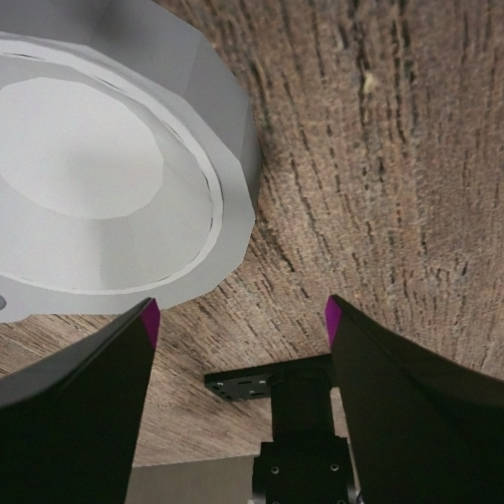

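>>> {"op": "execute_actions", "data": {"actions": [{"rows": [[-0.9271,2.2620,1.7950,-1.1050,0,-0.7541,0.4,-0.2355,1.9137,1.6035,-1.2744,0,0.1344,0.4],[-0.9271,2.2650,1.7900,-1.1000,0,-0.7541,0.4,-0.2355,1.9173,1.5889,-1.2568,0,0.1344,0.4],[-0.9271,2.2680,1.7850,-1.0950,0,-0.7541,0.4,-0.2355,1.9210,1.5744,-1.2392,0,0.1344,0.4],[-0.9271,2.2680,1.7850,-1.0950,0,-0.7541,0.4,-0.2355,1.9247,1.5599,-1.2216,0,0.1344,0.4],[-0.9271,2.2680,1.7850,-1.0950,0,-0.7541,0.4,-0.2355,1.9283,1.5453,-1.2040,0,0.1344,0.4],[-0.9271,2.2680,1.7850,-1.0950,0,-0.7541,0.3,-0.2355,1.9320,1.5308,-1.1864,0,0.1344,0.4],[-0.9271,2.2680,1.7850,-1.0950,0,-0.7541,0.2,-0.2355,1.9357,1.5163,-1.1688,0,0.1344,0.4],[-0.9271,2.2680,1.7850,-1.0950,0,-0.7541,0.1,-0.2355,1.9393,1.5017,-1.1511,0,0.1344,0.4],[-0.9271,2.2680,1.7850,-1.0950,0,-0.7541,0.0,-0.2355,1.9430,1.4872,-1.1335,0,0.1344,0.4],[-0.9271,2.2680,1.7850,-1.0950,0,-0.7541,-0.1,-0.2355,1.9467,1.4727,-1.1159,0,0.1344,0.4],[-0.9271,2.2680,1.7850,-1.0950,0,-0.7541,-0.2,-0.2355,1.9503,1.4581,-1.0983,0,0.1344,0.4],[-0.9271,2.2680,1.7850,-1.0950,0,-0.7541,-0.28,-0.2355,1.9540,1.4436,-1.0807,0,0.1344,0.4],[-0.9271,2.2680,1.7850,-1.0950,0,-0.7541,-0.36,-0.2355,1.9577,1.4291,-1.0631,0,0.1344,0.4],[-0.9271,2.2680,1.7850,-1.0950,0,-0.7541,-0.44,-0.2355,1.9613,1.4145,-1.0455,0,0.1344,0.4],[-0.9271,2.2680,1.7850,-1.0950,0,-0.7541,-0.50,-0.2355,1.9650,1.4000,-1.0279,0,0.1344,0.4]], "steps": 15}], "pictures": false}}

>>> {"op": "execute_actions", "data": {"actions": [{"steps": 20}]}}

Scene clock: 129.37 s of 5400.00 s.
left_arm: end_effector_position=(+0.2887, -0.0410, +0.0160) grip_measured=-0.426 end_effector_quat_wxyz=(+0.001, -0.001, +1.000, -0.008) | right_arm: end_effector_position=(+0.3483, -0.4244, +0.0487) grip_measured=+0.400 end_effector_quat_wxyz=(-0.014, +0.210, +0.978, +0.004)
Joint positions: left_arm=[-0.921  2.255  1.806 -1.109  0.01  -0.749  0.025] | right_arm=[-0.231  1.942  1.451 -1.108 -0.005  0.137  0.061]
Joint velocities: left_arm=[ 0.002 -0.007 -0.002 -0.066  0.007 -0.051 -0.003] | right_arm=[ 0.012  0.115 -0.427  0.535  0.066 -0.007 -0.   ]
Steps of this call (steps 1 to 15: the robot went on to your last target; steps 16 to 90: nothing new was sent; then 5.10 s passed at rest; steps 91 to 105: all 15 steps of this action). Readings (joint positions):
91: left_arm=[-0.921 2.255 1.820 -1.125 0.010 -0.749] | right_arm=[-0.231 1.910 1.618 -1.292 -0.005 0.137]
92: left_arm=[-0.921 2.255 1.820 -1.123 0.010 -0.749] | right_arm=[-0.231 1.910 1.618 -1.289 -0.005 0.137]
94: left_arm=[-0.921 2.255 1.815 -1.116 0.010 -0.749] | right_arm=[-0.231 1.910 1.610 -1.271 -0.005 0.137]
98: left_arm=[-0.921 2.255 1.806 -1.113 0.010 -0.749] | right_arm=[-0.231 1.911 1.556 -1.218 -0.005 0.137]
105: the state above

Scene clock: 130.03 s of 5400.00 s.
left_arm: end_effector_position=(+0.2887, -0.0411, +0.0160) grip_measured=-0.426 end_effector_quat_wxyz=(+0.001, -0.001, +1.000, -0.008) | right_arm: end_effector_position=(+0.3550, -0.4264, +0.0360) grip_measured=+0.400 end_effector_quat_wxyz=(-0.001, +0.210, +0.978, +0.003)
Joint positions: left_arm=[-0.921  2.255  1.806 -1.109  0.01  -0.749  0.025] | right_arm=[-0.231  1.956  1.423 -1.04  -0.005  0.137  0.061]
Joint velocities: left_arm=[-0.002  0.022 -0.012  0.007  0.007 -0.051  0.001] | right_arm=[ 0.012 -0.012  0.002  0.007 -0.007  0.022 -0.001]
Steps of this call (steps 1 to 20: the robot went on to your last target). Readings (joint positions):
1: left_arm=[-0.921 2.255 1.806 -1.109 0.010 -0.749] | right_arm=[-0.231 1.946 1.439 -1.095 -0.005 0.137]
2: left_arm=[-0.921 2.255 1.806 -1.109 0.010 -0.749] | right_arm=[-0.231 1.951 1.430 -1.085 -0.005 0.137]
4: left_arm=[-0.921 2.255 1.806 -1.109 0.010 -0.749] | right_arm=[-0.231 1.956 1.423 -1.071 -0.005 0.137]
8: left_arm=[-0.921 2.255 1.806 -1.109 0.010 -0.749] | right_arm=[-0.231 1.956 1.423 -1.051 -0.005 0.137]
20: the state above
camera_calibration (this result's frames):
cam_left_wrist: T_world_to_cam=[[0.00290081, -0.999985, 0.00471558, -0.0433901], [-0.653442, 0.00167409, 0.756974, 0.199109], [-0.756971, -0.0052772, -0.653427, 0.371423], [0, 0, 0, 1]] pos_world=[0.411388, -0.0417627, 0.0921823]
cam_right_wrist: T_world_to_cam=[[-0.418165, -0.908367, 0.00265201, -0.243268], [-0.581225, 0.269807, 0.767712, 0.319417], [-0.69808, 0.319488, -0.64079, 0.541483], [0, 0, 0, 1]] pos_world=[0.461926, -0.480155, 0.102402]

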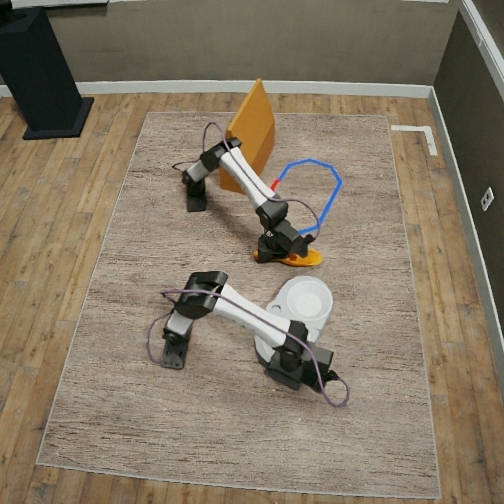

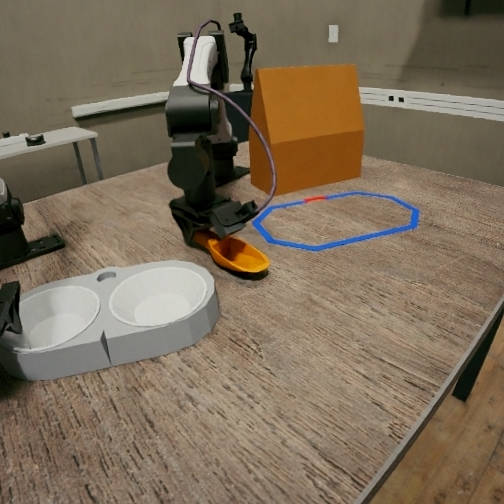

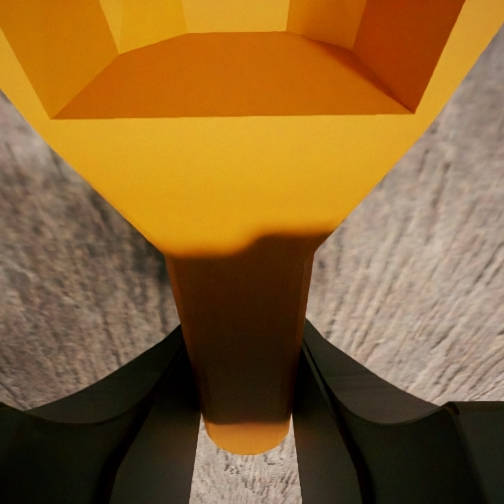

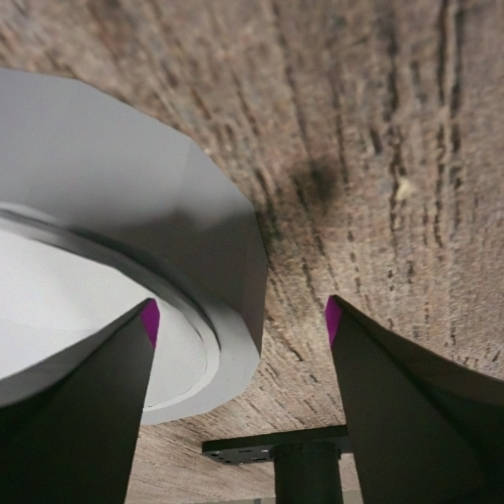

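>>> {"op": "execute_actions", "data": {"actions": [{"rows": [[-0.9271,2.2530,1.8201,-1.1264,0,-0.7541,-0.50,-0.2307,1.9566,1.4204,-1.0346,0,0.1357,0.32],[-0.9271,2.2510,1.8342,-1.1438,0,-0.7541,-0.50,-0.2307,1.9566,1.4204,-1.0346,0,0.1357,0.24],[-0.9271,2.2489,1.8483,-1.1613,0,-0.7541,-0.50,-0.2307,1.9566,1.4204,-1.0346,0,0.1357,0.16],[-0.9271,2.2469,1.8624,-1.1787,0,-0.7541,-0.50,-0.2307,1.9566,1.4204,-1.0346,0,0.1357,0.08],[-0.9271,2.2448,1.8765,-1.1961,0,-0.7541,-0.50,-0.2307,1.9566,1.4204,-1.0346,0,0.1357,0.0],[-0.9271,2.2428,1.8906,-1.2135,0,-0.7541,-0.50,-0.2307,1.9566,1.4204,-1.0346,0,0.1357,-0.08],[-0.9271,2.2407,1.9047,-1.2309,0,-0.7541,-0.50,-0.2307,1.9566,1.4204,-1.0346,0,0.1357,-0.15],[-0.9271,2.2387,1.9188,-1.2484,0,-0.7541,-0.50,-0.2307,1.9566,1.4204,-1.0346,0,0.1357,-0.21],[-0.9271,2.2366,1.9329,-1.2658,0,-0.7541,-0.50,-0.2307,1.9566,1.4204,-1.0346,0,0.1357,-0.27],[-0.9271,2.2346,1.9470,-1.2832,0,-0.7541,-0.50,-0.2307,1.9566,1.4204,-1.0346,0,0.1357,-0.32],[-0.9271,2.2346,1.9470,-1.2832,0,-0.7541,-0.50,-0.2307,1.9566,1.4204,-1.0346,0,0.1357,-0.36],[-0.9271,2.2346,1.9470,-1.2832,0,-0.7541,-0.50,-0.2307,1.9566,1.4204,-1.0346,0,0.1357,-0.40]], "steps": 15}], "pictures": false}}

Scene clock: 148.07 s of 5400.00 s.
left_arm: end_effector_position=(+0.2907, -0.0429, +0.0520) grip_measured=-0.426 end_effector_quat_wxyz=(+0.002, -0.001, +1.000, -0.008) | right_arm: end_effector_position=(+0.3558, -0.4246, +0.0361) grip_measured=-0.322 end_effector_quat_wxyz=(+0.000, +0.210, +0.978, +0.008)
Joint positions: left_arm=[-0.921  2.243  1.93  -1.244  0.01  -0.749  0.025] | right_arm=[-0.231  1.956  1.423 -1.039 -0.017  0.136  0.03 ]
Joint velocities: left_arm=[-0.012 -0.022  0.012 -0.154 -0.022  0.022 -0.   ] | right_arm=[ 0.017  0.007 -0.017 -0.022 -0.007  0.007 -0.   ]
Steps of this call (steps 1 to 15: the robot went on to your last target; steps 16 to 90: nothing new was sent; then 14.53 s passed at rest; steps 91 to 105: all 15 steps of this action). Readings (joint positions):
91: left_arm=[-0.921 2.255 1.806 -1.109 0.010 -0.749] | right_arm=[-0.231 1.956 1.423 -1.039 -0.005 0.137]
92: left_arm=[-0.921 2.255 1.808 -1.112 0.010 -0.749] | right_arm=[-0.231 1.956 1.423 -1.039 -0.005 0.137]
94: left_arm=[-0.921 2.255 1.821 -1.129 0.010 -0.749] | right_arm=[-0.231 1.956 1.423 -1.039 -0.009 0.138]
98: left_arm=[-0.921 2.255 1.876 -1.178 0.010 -0.749] | right_arm=[-0.231 1.956 1.423 -1.039 -0.017 0.139]
105: the state above

>>> {"op": "execute_actions", "data": {"actions": []}}

Scene clock: 158.00 s of 5400.00 s.
left_arm: end_effector_position=(+0.2931, -0.0371, +0.0518) grip_measured=-0.427 end_effector_quat_wxyz=(+0.010, -0.002, +1.000, +0.006) | right_arm: end_effector_position=(+0.3558, -0.4246, +0.0361) grip_measured=-0.322 end_effector_quat_wxyz=(+0.000, +0.210, +0.978, +0.008)
Joint positions: left_arm=[-0.92   2.243  1.93  -1.253 -0.022 -0.749  0.025] | right_arm=[-0.231  1.956  1.423 -1.039 -0.017  0.136  0.03 ]
Joint velocities: left_arm=[ 0.002 -0.007 -0.012 -0.022 -0.066 -0.066  0.001] | right_arm=[-0.007  0.007  0.017 -0.051 -0.007 -0.022  0.001]
Steps of this call (steps 1 to 60: the robot went on to your last target; steps 61 to 130: nothing new was sent; then 5.60 s passed at rest). Readings (joint positions):
1: left_arm=[-0.921 2.243 1.930 -1.248 0.010 -0.749] | right_arm=[-0.231 1.956 1.423 -1.039 -0.017 0.136]
2: left_arm=[-0.921 2.243 1.930 -1.252 0.010 -0.749] | right_arm=[-0.231 1.956 1.423 -1.039 -0.017 0.136]
4: left_arm=[-0.921 2.243 1.930 -1.259 0.010 -0.749] | right_arm=[-0.231 1.956 1.423 -1.039 -0.017 0.136]
8: left_arm=[-0.921 2.243 1.930 -1.265 0.010 -0.749] | right_arm=[-0.231 1.956 1.423 -1.039 -0.017 0.136]
130: the state above
All arms were judged still, so your last target was given up. Only a new action makes them travel on or press farther. Fingers that are still opening or closing keep moving.
camera_calibration (this result's frames):
cam_left_wrist: T_world_to_cam=[[0.00448657, -0.999716, -0.0234066, -0.0385638], [-0.665984, -0.0204478, 0.745686, 0.178362], [-0.745952, 0.0122429, -0.665887, 0.39619], [0, 0, 0, 1]] pos_world=[0.414498, -0.0397563, 0.129913]
cam_right_wrist: T_world_to_cam=[[-0.416778, -0.908966, -0.00878723, -0.241652], [-0.584685, 0.260663, 0.768244, 0.316636], [-0.696017, 0.325325, -0.640097, 0.543163], [0, 0, 0, 1]] pos_world=[0.462467, -0.478893, 0.1023]

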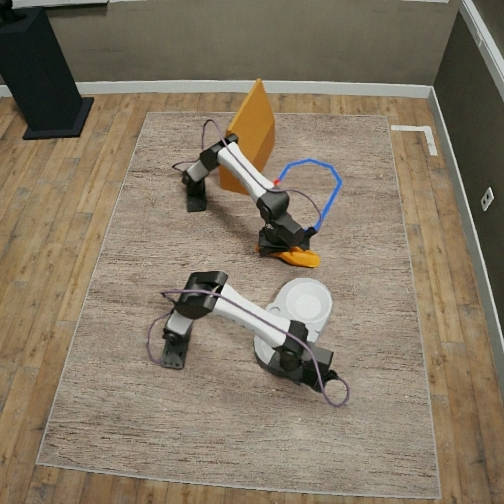

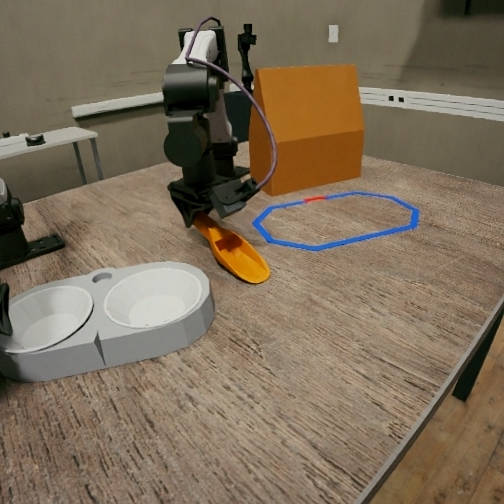

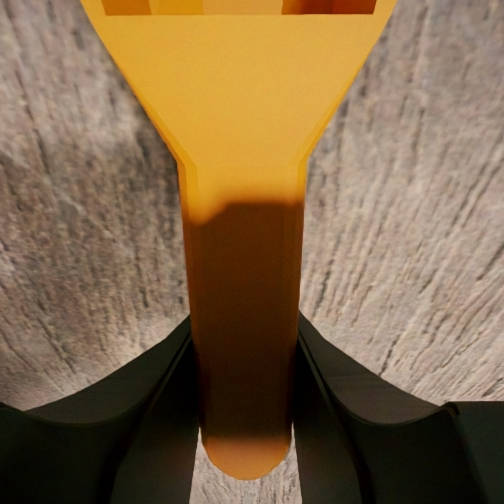

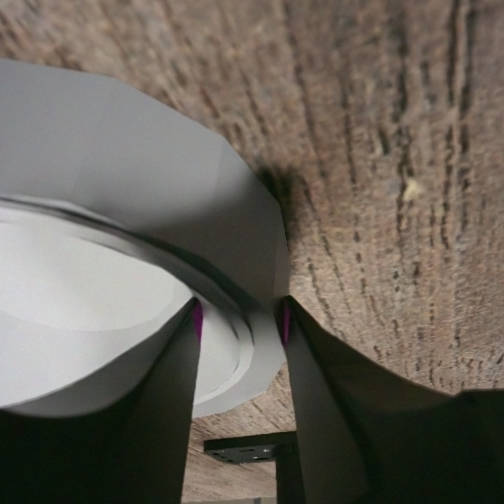

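>>> {"op": "execute_actions", "data": {"actions": [{"rows": [
[-0.9464,2.2096,1.9099,-1.2711,0,-0.7734,-0.50, -0.2215,1.9545,1.4175,-1.0338,0,0.1446,-0.40],
[-0.9656,2.1845,1.8728,-1.2591,0,-0.7926,-0.50, -0.2124,1.9524,1.4145,-1.0330,0,0.1534,-0.40],
[-0.9849,2.1595,1.8357,-1.2470,0,-0.8119,-0.50, -0.2032,1.9502,1.4116,-1.0322,0,0.1623,-0.40],
[-1.0042,2.1344,1.7985,-1.2349,0,-0.8312,-0.50, -0.1941,1.9481,1.4087,-1.0314,0,0.1712,-0.40],
[-1.0234,2.1094,1.7614,-1.2229,0,-0.8504,-0.50, -0.1849,1.9460,1.4058,-1.0306,0,0.1801,-0.40],
[-1.0427,2.0843,1.7243,-1.2108,0,-0.8697,-0.50, -0.1758,1.9439,1.4028,-1.0298,0,0.1889,-0.40],
[-1.0620,2.0593,1.6872,-1.1987,0,-0.8890,-0.50, -0.1666,1.9418,1.3999,-1.0290,0,0.1978,-0.40],
[-1.0812,2.0342,1.6501,-1.1867,0,-0.9082,-0.50, -0.1575,1.9396,1.3970,-1.0282,0,0.2067,-0.40],
[-1.1005,2.0092,1.6130,-1.1746,0,-0.9275,-0.50, -0.1483,1.9375,1.3941,-1.0274,0,0.2156,-0.40],
[-1.1198,1.9841,1.5759,-1.1625,0,-0.9468,-0.50, -0.1392,1.9354,1.3911,-1.0266,0,0.2244,-0.40],
[-1.1390,1.9591,1.5388,-1.1505,0,-0.9660,-0.50, -0.1300,1.9333,1.3882,-1.0258,0,0.2333,-0.40],
[-1.1583,1.9340,1.5016,-1.1384,0,-0.9853,-0.50, -0.1209,1.9312,1.3853,-1.0250,0,0.2422,-0.40],
[-1.1776,1.9090,1.4645,-1.1263,0,-1.0046,-0.50, -0.1117,1.9290,1.3824,-1.0242,0,0.2511,-0.40],
[-1.1968,1.8839,1.4274,-1.1143,0,-1.0238,-0.50, -0.1026,1.9269,1.3794,-1.0234,0,0.2599,-0.40],
[-1.2161,1.8589,1.3903,-1.1022,0,-1.0431,-0.50, -0.0934,1.9248,1.3765,-1.0226,0,0.2688,-0.40]
], "steps": 15}], "pictures": false}}

Scene clock: 175.70 s of 5400.00 s.
left_arm: end_effector_position=(+0.1556, -0.0348, +0.0626) grip_measured=-0.427 end_effector_quat_wxyz=(-0.004, +0.026, +1.000, +0.015) | right_arm: end_effector_position=(+0.3646, -0.3902, +0.0366) grip_measured=-0.322 end_effector_quat_wxyz=(+0.007, +0.201, +0.980, +0.000)
Joint positions: left_arm=[-1.185  1.911  1.469 -1.158 -0.009 -0.959  0.025] | right_arm=[-0.122  1.944  1.412 -1.025 -0.     0.226  0.03 ]
Joint velocities: left_arm=[-0.481 -0.686 -1.062  0.315 -0.022 -0.491 -0.001] | right_arm=[ 0.256 -0.081 -0.11   0.007 -0.022  0.242  0.   ]
Steps of this call (steps 1 to 90: nothing new was sent; then 14.20 s passed at rest; steps 91 to 105: all 15 steps of this action). Readings (joint positions):
91: left_arm=[-0.921 2.241 1.930 -1.253 -0.022 -0.752] | right_arm=[-0.231 1.956 1.423 -1.039 -0.017 0.136]
92: left_arm=[-0.925 2.233 1.921 -1.248 -0.022 -0.758] | right_arm=[-0.230 1.956 1.423 -1.039 -0.016 0.137]
94: left_arm=[-0.946 2.195 1.869 -1.239 -0.022 -0.778] | right_arm=[-0.225 1.956 1.423 -1.039 -0.010 0.141]
98: left_arm=[-1.035 2.090 1.727 -1.224 -0.018 -0.836] | right_arm=[-0.196 1.954 1.423 -1.038 -0.001 0.163]
105: the state above

>>> {"op": "execute_actions", "data": {"actions": [{"rows": [
[-1.2452,1.8473,1.3763,-1.0997,0,-1.0722,-0.50, -0.0732,1.9238,1.3752,-1.0222,0,0.2885,-0.40],
[-1.2742,1.8358,1.3622,-1.0972,0,-1.1012,-0.50, -0.0529,1.9228,1.3738,-1.0219,0,0.3081,-0.40],
[-1.3033,1.8242,1.3482,-1.0947,0,-1.1303,-0.50, -0.0327,1.9218,1.3725,-1.0215,0,0.3278,-0.40],
[-1.3324,1.8127,1.3341,-1.0922,0,-1.1594,-0.50, -0.0124,1.9209,1.3711,-1.0211,0,0.3474,-0.40],
[-1.3615,1.8011,1.3200,-1.0897,0,-1.1885,-0.50, 0.0078,1.9199,1.3698,-1.0207,0,0.3671,-0.40],
[-1.3905,1.7895,1.3060,-1.0872,0,-1.2175,-0.50, 0.0281,1.9189,1.3684,-1.0204,0,0.3867,-0.40],
[-1.4196,1.7780,1.2919,-1.0847,0,-1.2466,-0.50, 0.0483,1.9179,1.3671,-1.0200,0,0.4064,-0.40],
[-1.4487,1.7664,1.2779,-1.0823,0,-1.2757,-0.50, 0.0659,1.9203,1.3703,-1.0209,0,0.4235,-0.40],
[-1.4778,1.7549,1.2638,-1.0798,0,-1.3048,-0.50, 0.0835,1.9226,1.3736,-1.0218,0,0.4405,-0.40],
[-1.5068,1.7433,1.2498,-1.0773,0,-1.3338,-0.50, 0.1011,1.9250,1.3768,-1.0226,0,0.4576,-0.40],
[-1.5359,1.7317,1.2357,-1.0748,0,-1.3629,-0.50, 0.1187,1.9273,1.3800,-1.0235,0,0.4747,-0.40],
[-1.5650,1.7202,1.2217,-1.0723,0,-1.3920,-0.50, 0.1362,1.9297,1.3832,-1.0244,0,0.4917,-0.40],
[-1.5941,1.7086,1.2076,-1.0698,0,-1.4211,-0.50, 0.1538,1.9320,1.3865,-1.0253,0,0.5088,-0.40],
[-1.6231,1.6971,1.1936,-1.0673,0,-1.4501,-0.50, 0.1714,1.9344,1.3897,-1.0261,0,0.5258,-0.40],
[-1.6522,1.6855,1.1795,-1.0648,0,-1.4792,-0.50, 0.1890,1.9367,1.3929,-1.0270,0,0.5429,-0.40]
], "steps": 15}]}}

Scene clock: 186.47 s of 5400.00 s.
left_arm: end_effector_position=(+0.0166, -0.0407, +0.0615) grip_measured=-0.427 end_effector_quat_wxyz=(+0.010, +0.035, +0.999, -0.001) | right_arm: end_effector_position=(+0.3686, -0.2977, +0.0375) grip_measured=-0.355 end_effector_quat_wxyz=(+0.011, +0.190, +0.982, -0.001)
Joint positions: left_arm=[-1.6    1.717  1.225 -1.073 -0.02  -1.357  0.025] | right_arm=[ 0.142  1.936  1.406 -1.019  0.009  0.467  0.028]
Joint velocities: left_arm=[-0.779 -0.339 -0.413  0.007  0.037 -0.813 -0.   ] | right_arm=[ 0.413 -0.002  0.002  0.051  0.007  0.476 -0.002]
Steps of this call (steps 1 to 45: the robot went on to your last target; steps 46 to 110: nothing new was sent; then 6.60 s passed at rest; steps 111 to 125: all 15 steps of this action). Readings (joint positions):
111: left_arm=[-1.215 1.869 1.408 -1.077 -0.025 -1.041] | right_arm=[-0.101 1.940 1.406 -1.024 0.001 0.256]
112: left_arm=[-1.222 1.864 1.402 -1.076 -0.025 -1.051] | right_arm=[-0.097 1.940 1.406 -1.024 0.002 0.262]
114: left_arm=[-1.260 1.846 1.378 -1.076 -0.025 -1.082] | right_arm=[-0.073 1.940 1.406 -1.024 0.007 0.284]
118: left_arm=[-1.392 1.799 1.323 -1.076 -0.024 -1.170] | right_arm=[0.014 1.936 1.406 -1.022 0.010 0.349]
125: the state above
camera_calibration (this result's frames):
cam_left_wrist: T_world_to_cam=[[-0.0688177, -0.997584, -0.00946163, -0.0402389], [-0.666107, 0.0388865, 0.744841, -0.0106227], [-0.742674, 0.0575608, -0.667174, 0.19832], [0, 0, 0, 1]] pos_world=[0.137442, -0.0511441, 0.139845]
cam_right_wrist: T_world_to_cam=[[-0.379567, -0.925145, 0.00592063, -0.140042], [-0.608733, 0.254559, 0.751428, 0.29767], [-0.696687, 0.281613, -0.659789, 0.499686], [0, 0, 0, 1]] pos_world=[0.476171, -0.346052, 0.106839]

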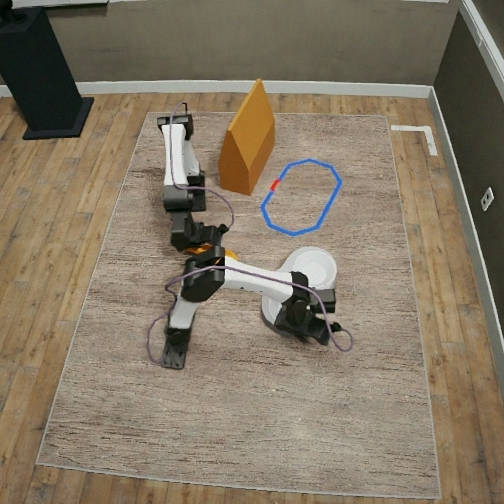

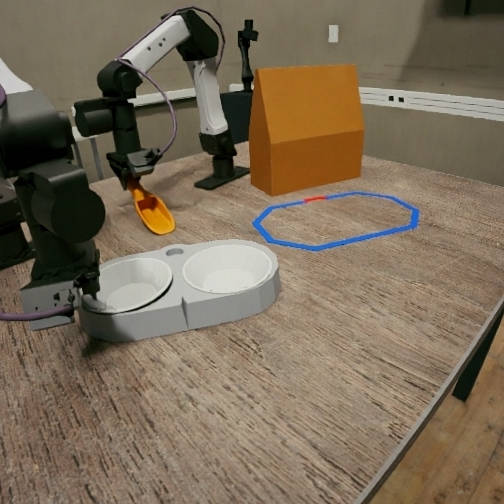

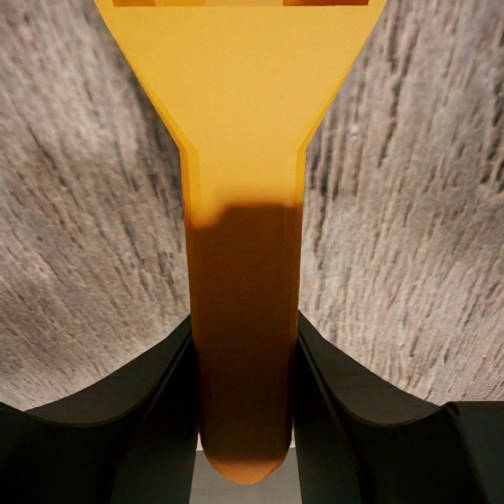

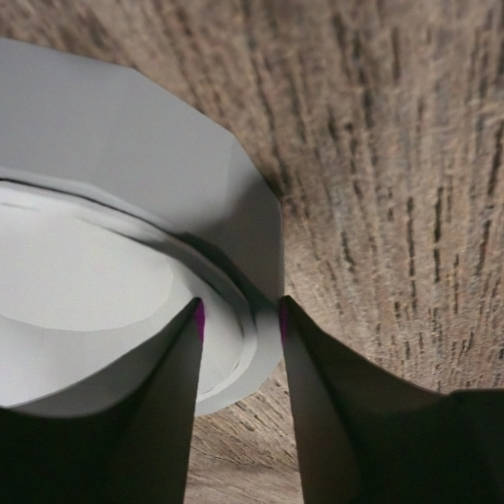

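>>> {"op": "execute_actions", "data": {"actions": [{"rows": [
[-1.6522,1.6914,1.1677,-1.0471,0,-1.4792,-0.50, 0.2082,1.9429,1.4018,-1.0296,0,0.5615,-0.40],
[-1.6522,1.6973,1.1560,-1.0295,0,-1.4792,-0.50, 0.2273,1.9492,1.4106,-1.0322,0,0.5801,-0.40],
[-1.6522,1.7032,1.1442,-1.0118,0,-1.4792,-0.50, 0.2465,1.9554,1.4195,-1.0348,0,0.5987,-0.40],
[-1.6522,1.7091,1.1325,-0.9941,0,-1.4792,-0.50, 0.2657,1.9617,1.4283,-1.0375,0,0.6172,-0.40],
[-1.6522,1.7151,1.1207,-0.9765,0,-1.4792,-0.50, 0.2849,1.9679,1.4372,-1.0401,0,0.6358,-0.40],
[-1.6522,1.7210,1.1089,-0.9588,0,-1.4792,-0.50, 0.3040,1.9742,1.4460,-1.0427,0,0.6544,-0.40],
[-1.6522,1.7269,1.0972,-0.9411,0,-1.4792,-0.50, 0.3232,1.9804,1.4549,-1.0453,0,0.6730,-0.40],
[-1.6522,1.7328,1.0854,-0.9234,0,-1.4792,-0.50, 0.3387,1.9888,1.4672,-1.0492,0,0.6880,-0.40],
[-1.6522,1.7387,1.0737,-0.9058,0,-1.4792,-0.50, 0.3542,1.9972,1.4795,-1.0531,0,0.7030,-0.40],
[-1.6522,1.7446,1.0619,-0.8881,0,-1.4792,-0.50, 0.3697,2.0056,1.4918,-1.0570,0,0.7179,-0.40],
[-1.6522,1.7446,1.0619,-0.8881,0,-1.4792,-0.50, 0.3852,2.0140,1.5041,-1.0609,0,0.7329,-0.40],
[-1.6522,1.7446,1.0619,-0.8881,0,-1.4792,-0.50, 0.4007,2.0224,1.5163,-1.0647,0,0.7479,-0.40],
[-1.6522,1.7446,1.0619,-0.8881,0,-1.4792,-0.50, 0.4162,2.0308,1.5286,-1.0686,0,0.7629,-0.40],
[-1.6522,1.7446,1.0619,-0.8881,0,-1.4792,-0.50, 0.4317,2.0392,1.5409,-1.0725,0,0.7778,-0.40],
[-1.6522,1.7446,1.0619,-0.8881,0,-1.4792,-0.50, 0.4472,2.0476,1.5532,-1.0764,0,0.7928,-0.40]
], "steps": 15}], "pictures": false}}

Scene clock: 199.83 s of 5400.00 s.
left_arm: end_effector_position=(-0.0023, -0.0341, +0.0247) grip_measured=-0.427 end_effector_quat_wxyz=(+0.007, +0.005, +1.000, +0.002) | right_arm: end_effector_position=(+0.3672, -0.1996, +0.0393) grip_measured=-0.392 end_effector_quat_wxyz=(+0.012, +0.187, +0.982, -0.001)
Joint positions: left_arm=[-1.656  1.728  1.083 -0.927 -0.014 -1.473  0.025] | right_arm=[ 0.404  2.007  1.514 -1.058  0.014  0.725  0.027]
Joint velocities: left_arm=[ 0.012 -0.002 -0.022  0.051 -0.022 -0.066 -0.   ] | right_arm=[ 0.398  0.227  0.32  -0.125  0.007  0.374  0.001]
Steps of this call (steps 1 to 30: the robot went on to your last target; steps 31 to 100: nothing new was sent; then 9.53 s passed at rest; steps 101 to 115: all 15 steps of this action). Readings (joint positions):
101: left_arm=[-1.656 1.697 1.200 -1.068 -0.016 -1.470] | right_arm=[0.179 1.936 1.406 -1.020 0.008 0.524]
102: left_arm=[-1.656 1.697 1.195 -1.062 -0.016 -1.471] | right_arm=[0.183 1.936 1.406 -1.022 0.009 0.531]
104: left_arm=[-1.656 1.697 1.175 -1.043 -0.016 -1.471] | right_arm=[0.204 1.936 1.406 -1.025 0.012 0.553]
108: left_arm=[-1.656 1.701 1.128 -0.993 -0.016 -1.471] | right_arm=[0.284 1.949 1.430 -1.037 0.015 0.617]
115: the state above


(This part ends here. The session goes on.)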